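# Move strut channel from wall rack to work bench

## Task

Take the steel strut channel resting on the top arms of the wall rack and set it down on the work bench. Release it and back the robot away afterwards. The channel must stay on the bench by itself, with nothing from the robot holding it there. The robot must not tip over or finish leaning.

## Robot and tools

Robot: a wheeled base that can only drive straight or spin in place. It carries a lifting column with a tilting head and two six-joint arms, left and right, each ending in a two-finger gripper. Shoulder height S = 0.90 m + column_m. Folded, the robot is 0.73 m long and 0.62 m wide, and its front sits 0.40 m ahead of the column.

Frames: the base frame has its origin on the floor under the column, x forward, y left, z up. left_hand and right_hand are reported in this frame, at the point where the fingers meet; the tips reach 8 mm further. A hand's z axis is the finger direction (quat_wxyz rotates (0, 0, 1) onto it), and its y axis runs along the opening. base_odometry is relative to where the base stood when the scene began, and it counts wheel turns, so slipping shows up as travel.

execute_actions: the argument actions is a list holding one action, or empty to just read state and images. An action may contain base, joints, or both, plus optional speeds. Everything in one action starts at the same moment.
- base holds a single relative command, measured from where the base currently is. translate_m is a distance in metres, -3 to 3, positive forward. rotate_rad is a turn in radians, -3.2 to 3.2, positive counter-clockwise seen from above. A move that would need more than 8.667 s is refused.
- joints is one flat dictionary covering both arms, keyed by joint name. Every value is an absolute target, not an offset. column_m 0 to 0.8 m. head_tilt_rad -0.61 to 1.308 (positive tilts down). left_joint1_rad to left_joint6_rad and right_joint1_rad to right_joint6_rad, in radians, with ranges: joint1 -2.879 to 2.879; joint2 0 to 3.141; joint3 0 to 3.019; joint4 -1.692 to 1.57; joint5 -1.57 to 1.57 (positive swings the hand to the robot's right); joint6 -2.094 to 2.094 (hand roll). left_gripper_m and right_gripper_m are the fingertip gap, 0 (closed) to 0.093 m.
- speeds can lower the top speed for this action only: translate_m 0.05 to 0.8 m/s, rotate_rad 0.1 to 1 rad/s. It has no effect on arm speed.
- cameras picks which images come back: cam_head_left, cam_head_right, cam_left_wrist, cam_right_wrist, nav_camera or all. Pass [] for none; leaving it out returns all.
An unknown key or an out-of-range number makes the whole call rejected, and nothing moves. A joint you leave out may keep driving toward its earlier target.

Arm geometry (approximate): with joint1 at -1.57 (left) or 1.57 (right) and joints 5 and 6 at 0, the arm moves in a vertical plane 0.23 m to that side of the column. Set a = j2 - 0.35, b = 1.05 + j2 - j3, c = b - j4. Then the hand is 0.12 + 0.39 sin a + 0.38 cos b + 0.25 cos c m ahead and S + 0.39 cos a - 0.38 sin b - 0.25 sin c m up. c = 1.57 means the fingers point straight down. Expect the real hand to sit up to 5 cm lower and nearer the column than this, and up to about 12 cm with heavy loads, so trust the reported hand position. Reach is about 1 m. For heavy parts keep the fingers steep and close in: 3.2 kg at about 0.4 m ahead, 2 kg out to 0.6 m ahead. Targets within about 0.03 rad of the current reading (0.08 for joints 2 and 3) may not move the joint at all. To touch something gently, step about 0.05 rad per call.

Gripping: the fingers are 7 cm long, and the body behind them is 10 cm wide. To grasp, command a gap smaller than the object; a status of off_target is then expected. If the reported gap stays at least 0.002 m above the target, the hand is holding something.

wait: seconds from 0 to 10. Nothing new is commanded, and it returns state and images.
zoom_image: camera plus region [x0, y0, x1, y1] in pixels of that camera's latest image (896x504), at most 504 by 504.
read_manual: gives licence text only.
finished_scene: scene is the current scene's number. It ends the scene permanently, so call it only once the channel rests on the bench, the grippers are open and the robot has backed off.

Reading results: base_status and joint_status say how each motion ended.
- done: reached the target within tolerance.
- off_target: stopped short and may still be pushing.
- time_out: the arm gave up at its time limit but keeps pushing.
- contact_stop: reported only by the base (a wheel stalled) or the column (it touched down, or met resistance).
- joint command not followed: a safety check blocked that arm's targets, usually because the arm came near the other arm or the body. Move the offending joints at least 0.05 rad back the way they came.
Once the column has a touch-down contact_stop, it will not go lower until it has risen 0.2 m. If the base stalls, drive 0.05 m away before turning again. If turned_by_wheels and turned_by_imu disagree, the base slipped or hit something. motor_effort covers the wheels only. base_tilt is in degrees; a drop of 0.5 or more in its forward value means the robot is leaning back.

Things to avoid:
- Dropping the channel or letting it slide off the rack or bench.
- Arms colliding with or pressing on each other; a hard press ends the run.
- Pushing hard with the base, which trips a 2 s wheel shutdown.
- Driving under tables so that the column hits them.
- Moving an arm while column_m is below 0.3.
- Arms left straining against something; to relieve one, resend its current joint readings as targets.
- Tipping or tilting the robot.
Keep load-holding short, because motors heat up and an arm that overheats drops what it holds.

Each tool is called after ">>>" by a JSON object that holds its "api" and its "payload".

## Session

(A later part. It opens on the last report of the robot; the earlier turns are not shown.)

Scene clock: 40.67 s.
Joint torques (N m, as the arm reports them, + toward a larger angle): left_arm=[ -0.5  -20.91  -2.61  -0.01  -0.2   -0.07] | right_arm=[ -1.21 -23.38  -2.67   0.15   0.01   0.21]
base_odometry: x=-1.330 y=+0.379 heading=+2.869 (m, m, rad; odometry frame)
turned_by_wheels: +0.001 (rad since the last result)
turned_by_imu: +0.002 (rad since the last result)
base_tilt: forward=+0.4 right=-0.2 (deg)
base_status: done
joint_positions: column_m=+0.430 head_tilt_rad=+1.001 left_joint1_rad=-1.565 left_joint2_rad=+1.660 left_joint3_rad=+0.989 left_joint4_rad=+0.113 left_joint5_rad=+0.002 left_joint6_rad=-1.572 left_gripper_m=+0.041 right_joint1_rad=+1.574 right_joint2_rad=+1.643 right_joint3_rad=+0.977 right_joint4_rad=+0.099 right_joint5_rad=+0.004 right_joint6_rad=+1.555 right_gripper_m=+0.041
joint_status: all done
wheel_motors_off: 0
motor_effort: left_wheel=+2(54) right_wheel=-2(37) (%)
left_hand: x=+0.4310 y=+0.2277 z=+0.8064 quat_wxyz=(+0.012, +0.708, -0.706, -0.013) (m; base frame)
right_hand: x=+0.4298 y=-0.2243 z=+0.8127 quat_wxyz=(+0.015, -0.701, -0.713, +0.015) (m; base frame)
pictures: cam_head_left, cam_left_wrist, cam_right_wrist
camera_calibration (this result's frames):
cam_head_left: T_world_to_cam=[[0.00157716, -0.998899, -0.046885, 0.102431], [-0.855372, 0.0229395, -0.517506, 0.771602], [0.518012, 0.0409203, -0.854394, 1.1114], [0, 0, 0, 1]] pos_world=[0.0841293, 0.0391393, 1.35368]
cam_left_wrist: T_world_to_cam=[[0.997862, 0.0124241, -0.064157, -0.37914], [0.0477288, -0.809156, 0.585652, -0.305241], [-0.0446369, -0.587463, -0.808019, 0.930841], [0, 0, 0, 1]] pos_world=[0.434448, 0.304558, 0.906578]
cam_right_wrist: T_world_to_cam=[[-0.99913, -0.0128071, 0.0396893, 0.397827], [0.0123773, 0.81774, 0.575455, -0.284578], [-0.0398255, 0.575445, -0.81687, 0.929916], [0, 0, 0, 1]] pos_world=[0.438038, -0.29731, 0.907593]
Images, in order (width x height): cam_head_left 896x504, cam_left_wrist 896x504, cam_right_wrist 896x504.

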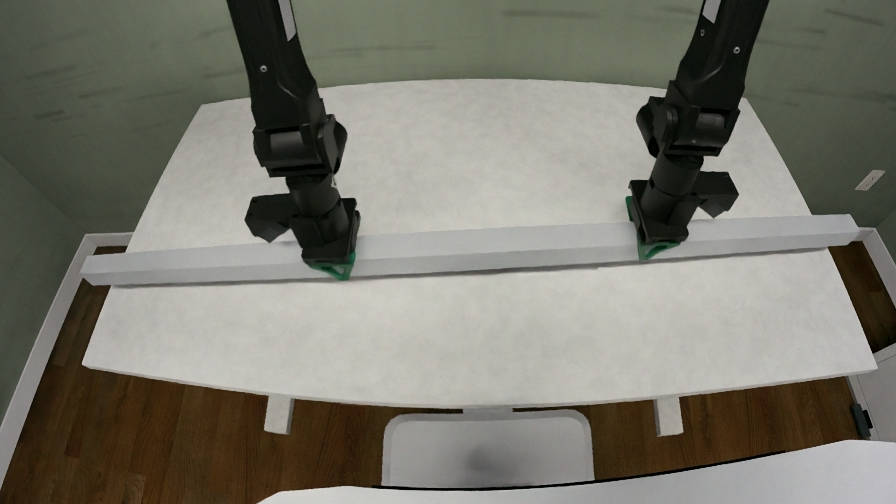

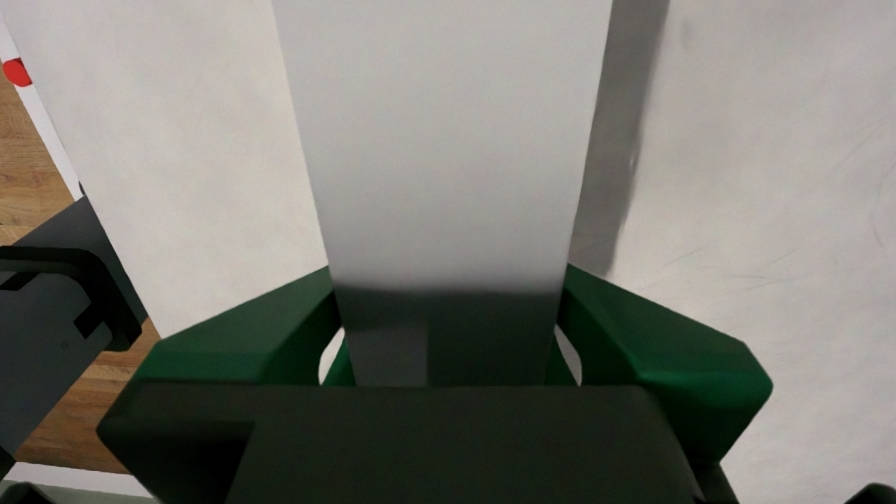

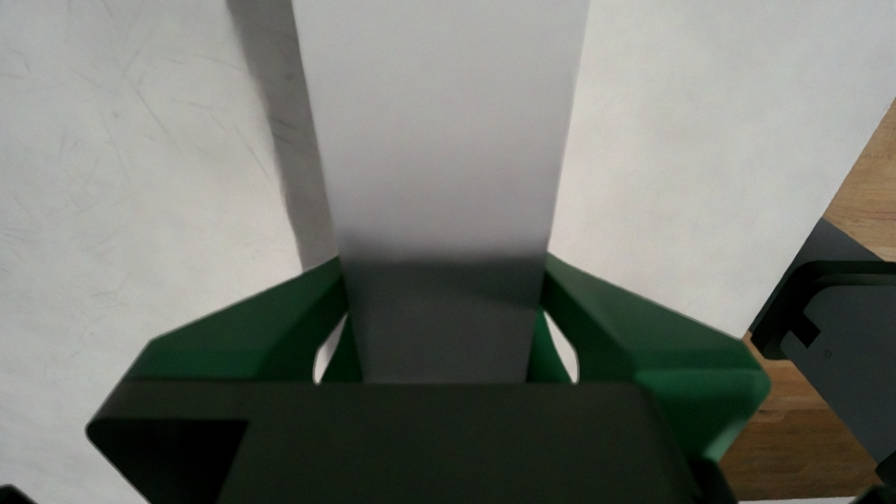

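>>> {"api": "execute_actions", "payload": {"actions": [{"joints": {"column_m": 0.375}}], "cameras": ["cam_head_left", "cam_left_wrist"]}}

Scene clock: 42.07 s.
Joint torques (N m, as the arm reports them, + toward a larger angle): left_arm=[ -0.48 -21.45  -2.74   0.05  -0.2   -0.03] | right_arm=[ -0.74 -23.89  -2.66   0.31   0.02   0.13]
base_odometry: x=-1.330 y=+0.379 heading=+2.869 (m, m, rad; odometry frame)
turned_by_wheels: +0.000 (rad since the last result)
turned_by_imu: +0.000 (rad since the last result)
base_tilt: forward=+0.5 right=-0.2 (deg)
base_status: not commanded
joint_positions: column_m=+0.375 head_tilt_rad=+1.001 left_joint1_rad=-1.565 left_joint2_rad=+1.660 left_joint3_rad=+0.989 left_joint4_rad=+0.113 left_joint5_rad=+0.002 left_joint6_rad=-1.572 left_gripper_m=+0.041 right_joint1_rad=+1.574 right_joint2_rad=+1.643 right_joint3_rad=+0.977 right_joint4_rad=+0.099 right_joint5_rad=+0.004 right_joint6_rad=+1.555 right_gripper_m=+0.041
joint_status: all done
wheel_motors_off: 0
motor_effort: left_wheel=+3(3) right_wheel=-3(2) (%)
left_hand: x=+0.4310 y=+0.2277 z=+0.7514 quat_wxyz=(+0.012, +0.708, -0.706, -0.013) (m; base frame)
right_hand: x=+0.4298 y=-0.2243 z=+0.7577 quat_wxyz=(+0.015, -0.701, -0.713, +0.015) (m; base frame)
pictures: cam_head_left, cam_left_wrist
camera_calibration (this result's frames):
cam_head_left: T_world_to_cam=[[0.00157716, -0.998899, -0.046885, 0.0998534], [-0.855372, 0.0229395, -0.517506, 0.743154], [0.518012, 0.0409203, -0.854394, 1.06443], [0, 0, 0, 1]] pos_world=[0.0841293, 0.0391393, 1.29871]
cam_left_wrist: T_world_to_cam=[[0.997862, 0.0124241, -0.064157, -0.382666], [0.0477288, -0.809156, 0.585652, -0.273046], [-0.0446369, -0.587463, -0.808019, 0.886423], [0, 0, 0, 1]] pos_world=[0.434448, 0.304558, 0.851606]
Images, in order (width x height): cam_head_left 896x504, cam_left_wrist 896x504.

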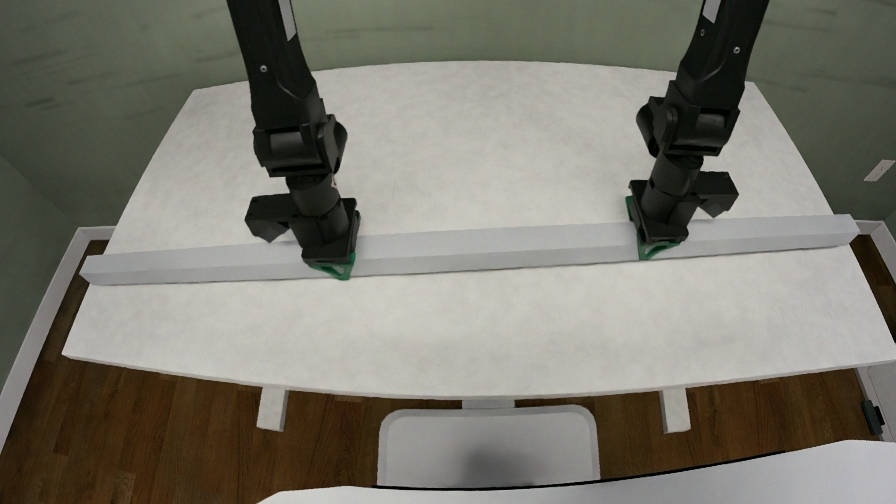

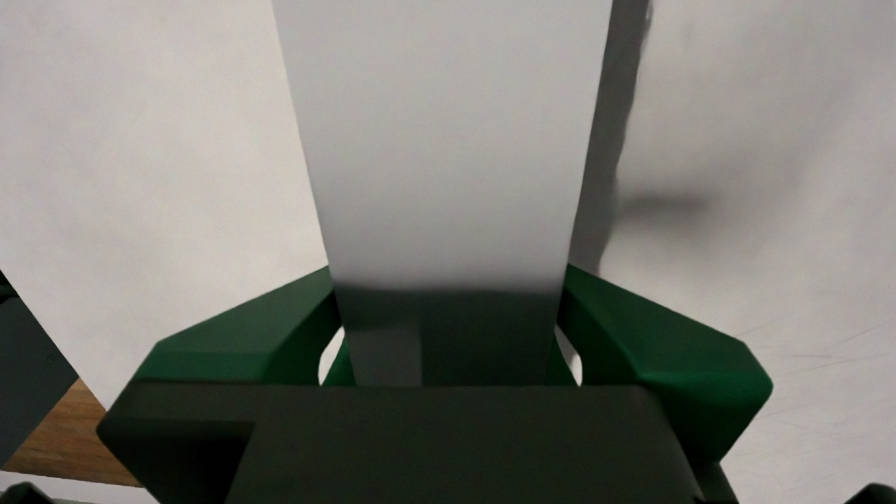

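>>> {"api": "execute_actions", "payload": {"actions": [{"joints": {"column_m": 0.343}}], "cameras": ["cam_head_left"]}}

Scene clock: 43.30 s.
Joint torques (N m, as the arm reports them, + toward a larger angle): left_arm=[ -0.42 -16.63   0.05   0.4   -0.16   0.  ] | right_arm=[ -1.17 -21.5   -0.59   0.12   0.1    0.18]
base_odometry: x=-1.330 y=+0.379 heading=+2.869 (m, m, rad; odometry frame)
turned_by_wheels: +0.000 (rad since the last result)
turned_by_imu: +0.000 (rad since the last result)
base_tilt: forward=+0.4 right=-0.2 (deg)
base_status: not commanded
joint_positions: column_m=+0.343 head_tilt_rad=+1.001 left_joint1_rad=-1.566 left_joint2_rad=+1.611 left_joint3_rad=+0.953 left_joint4_rad=+0.103 left_joint5_rad=+0.001 left_joint6_rad=-1.579 left_gripper_m=+0.041 right_joint1_rad=+1.573 right_joint2_rad=+1.618 right_joint3_rad=+0.957 right_joint4_rad=+0.097 right_joint5_rad=+0.002 right_joint6_rad=+1.555 right_gripper_m=+0.041
joint_status: all done
wheel_motors_off: 0
motor_effort: left_wheel=+5(7) right_wheel=-1(3) (%)
left_hand: x=+0.4317 y=+0.2274 z=+0.7368 quat_wxyz=(+0.010, +0.711, -0.703, -0.012) (m; base frame)
right_hand: x=+0.4296 y=-0.2244 z=+0.7346 quat_wxyz=(+0.014, -0.701, -0.713, +0.014) (m; base frame)
pictures: cam_head_left
camera_calibration (this result's frames):
cam_head_left: T_world_to_cam=[[0.00157716, -0.998899, -0.046885, 0.0983545], [-0.855372, 0.0229395, -0.517506, 0.726609], [0.518012, 0.0409203, -0.854394, 1.03711], [0, 0, 0, 1]] pos_world=[0.0841293, 0.0391393, 1.26674]
Images, in order (width x height): cam_head_left 896x504.

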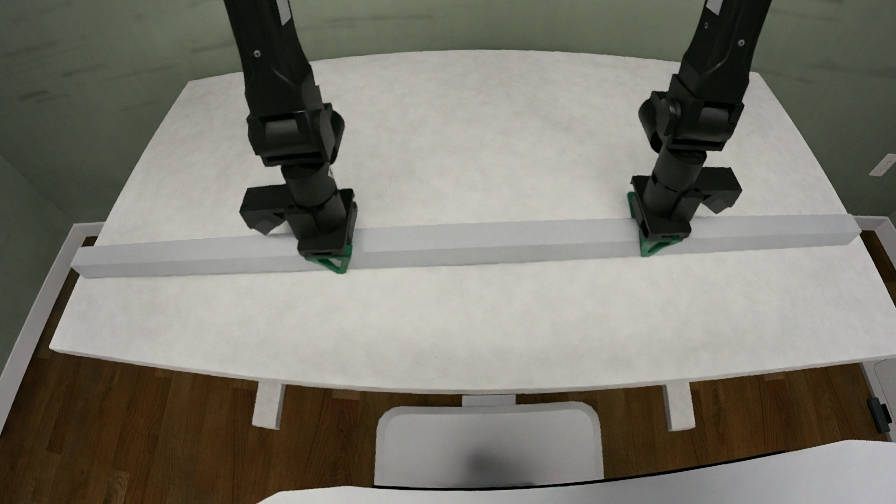

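>>> {"api": "execute_actions", "payload": {"actions": [{"joints": {"left_gripper_m": 0.093, "right_gripper_m": 0.093, "column_m": 0.42}}], "cameras": ["cam_head_left", "cam_left_wrist", "cam_right_wrist"]}}

Scene clock: 45.27 s.
Joint torques (N m, as the arm reports them, + toward a larger angle): left_arm=[ -0.5  -16.    -0.23   0.45  -0.16   0.  ] | right_arm=[ -1.28 -19.69  -0.88   0.18   0.08   0.08]
base_odometry: x=-1.330 y=+0.379 heading=+2.869 (m, m, rad; odometry frame)
turned_by_wheels: +0.000 (rad since the last result)
turned_by_imu: +0.000 (rad since the last result)
base_tilt: forward=+0.5 right=-0.2 (deg)
base_status: not commanded
joint_positions: column_m=+0.420 head_tilt_rad=+1.001 left_joint1_rad=-1.566 left_joint2_rad=+1.595 left_joint3_rad=+0.960 left_joint4_rad=+0.103 left_joint5_rad=+0.001 left_joint6_rad=-1.579 left_gripper_m=+0.093 right_joint1_rad=+1.573 right_joint2_rad=+1.599 right_joint3_rad=+0.964 right_joint4_rad=+0.097 right_joint5_rad=+0.002 right_joint6_rad=+1.555 right_gripper_m=+0.093
joint_status: all done
wheel_motors_off: 0
motor_effort: left_wheel=+4(6) right_wheel=-3(4) (%)
left_hand: x=+0.4443 y=+0.2274 z=+0.8184 quat_wxyz=(+0.002, +0.711, -0.703, -0.004) (m; base frame)
right_hand: x=+0.4438 y=-0.2244 z=+0.8170 quat_wxyz=(+0.005, -0.701, -0.713, +0.005) (m; base frame)
pictures: cam_head_left, cam_left_wrist, cam_right_wrist
camera_calibration (this result's frames):
cam_head_left: T_world_to_cam=[[0.00157687, -0.998899, -0.046885, 0.101956], [-0.855375, 0.0229395, -0.517501, 0.766349], [0.518007, 0.0409203, -0.854397, 1.10274], [0, 0, 0, 1]] pos_world=[0.0841289, 0.0391393, 1.34354]
cam_left_wrist: T_world_to_cam=[[0.999107, 0.018802, -0.0378417, -0.415161], [0.0374254, -0.809521, 0.585897, -0.308715], [-0.0196176, -0.58679, -0.809501, 0.930975], [0, 0, 0, 1]] pos_world=[0.444608, 0.304181, 0.918791]
cam_right_wrist: T_world_to_cam=[[-0.99988, -0.0115738, 0.0103109, 0.436257], [-0.0035051, 0.816787, 0.576929, -0.281524], [-0.0150991, 0.576824, -0.816729, 0.923272], [0, 0, 0, 1]] pos_world=[0.449158, -0.297571, 0.911984]
Images, in order (width x height): cam_head_left 896x504, cam_left_wrist 896x504, cam_right_wrist 896x504.

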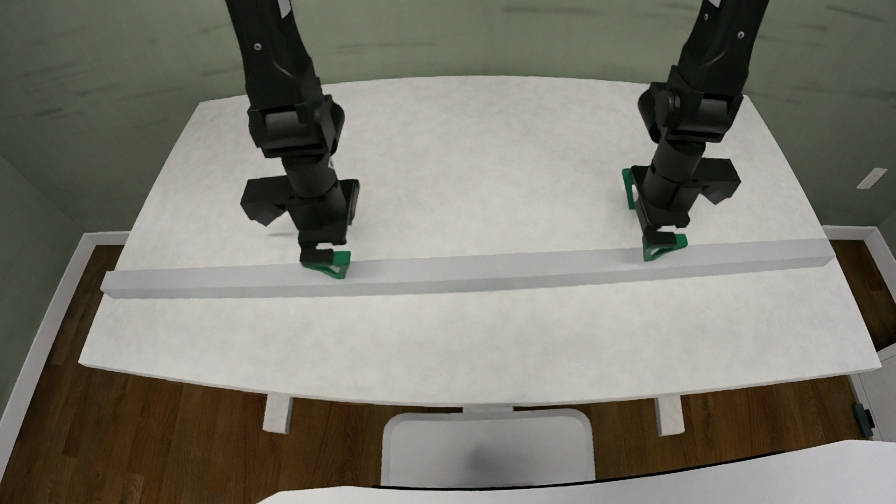

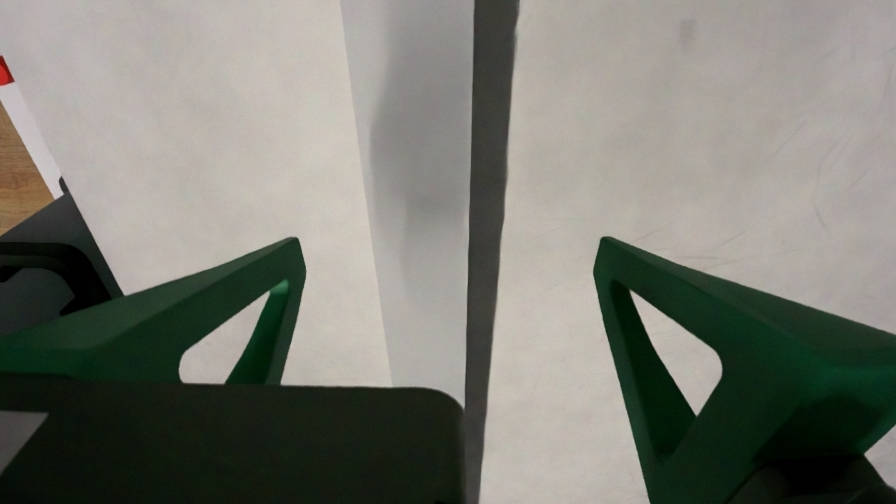

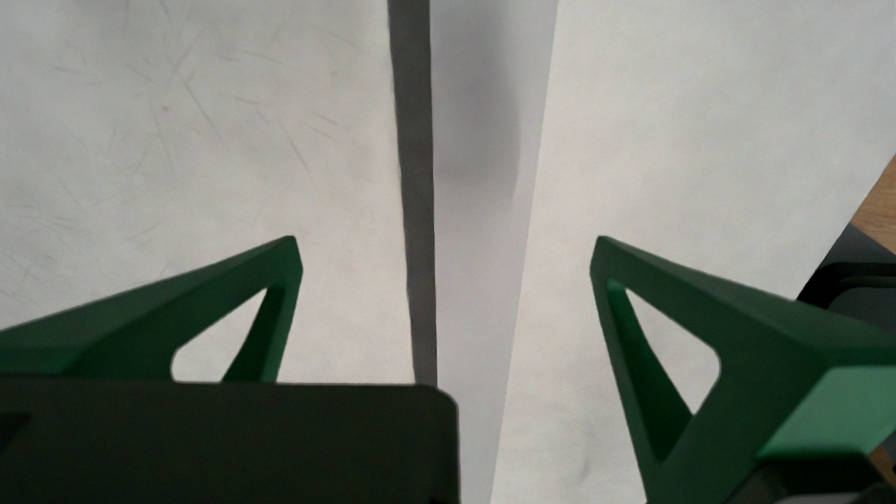

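>>> {"api": "execute_actions", "payload": {"actions": [{"base": {"translate_m": -0.75}, "joints": {"head_tilt_rad": 0.7}}], "cameras": ["cam_head_left"]}}

Scene clock: 48.30 s.
Joint torques (N m, as the arm reports them, + toward a larger angle): left_arm=[ -0.6  -15.64  -0.41   0.52  -0.16   0.  ] | right_arm=[ -0.73 -19.1   -0.91   0.52   0.06   0.16]
base_odometry: x=-0.608 y=+0.177 heading=+2.870 (m, m, rad; odometry frame)
turned_by_wheels: +0.001 (rad since the last result)
turned_by_imu: +0.000 (rad since the last result)
base_tilt: forward=+0.4 right=-0.2 (deg)
base_status: done
joint_positions: column_m=+0.420 head_tilt_rad=+0.716 left_joint1_rad=-1.566 left_joint2_rad=+1.593 left_joint3_rad=+0.961 left_joint4_rad=+0.103 left_joint5_rad=+0.001 left_joint6_rad=-1.579 left_gripper_m=+0.093 right_joint1_rad=+1.573 right_joint2_rad=+1.598 right_joint3_rad=+0.963 right_joint4_rad=+0.097 right_joint5_rad=+0.002 right_joint6_rad=+1.556 right_gripper_m=+0.093
joint_status: all done
wheel_motors_off: 0
motor_effort: left_wheel=+1(51) right_wheel=-2(45) (%)
left_hand: x=+0.4457 y=+0.2271 z=+0.8190 quat_wxyz=(+0.001, +0.711, -0.704, -0.003) (m; base frame)
right_hand: x=+0.4432 y=-0.2244 z=+0.8173 quat_wxyz=(+0.005, -0.701, -0.713, +0.005) (m; base frame)
pictures: cam_head_left
camera_calibration (this result's frames):
cam_head_left: T_world_to_cam=[[0.0146589, -0.998899, -0.0445623, 0.0980361], [-0.675973, 0.0229395, -0.736569, 1.06536], [0.73678, 0.0409203, -0.674893, 0.839439], [0, 0, 0, 1]] pos_world=[0.100236, 0.0391393, 1.35561]
Images, in order (width x height): cam_head_left 896x504.

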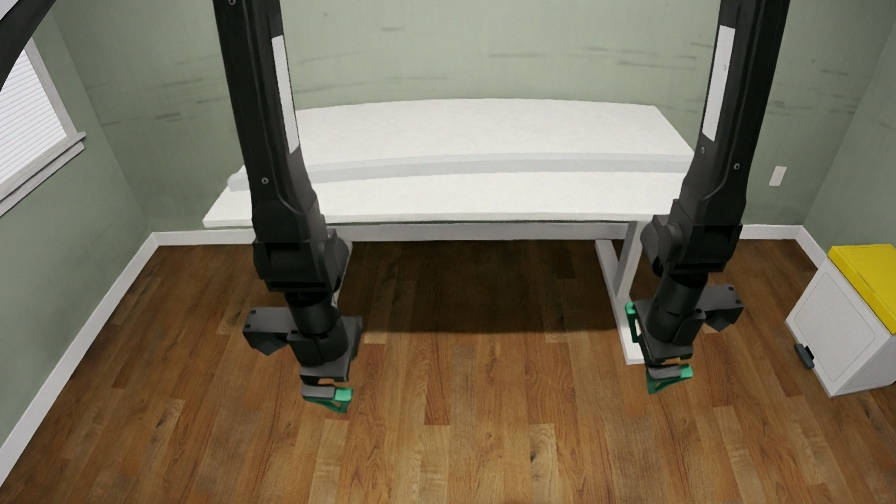

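The channel is lying on the bench and the robot has backed clear.

>>> {"api": "finished_scene", "payload": {"scene": 2}}

The scene is finished: the task was done.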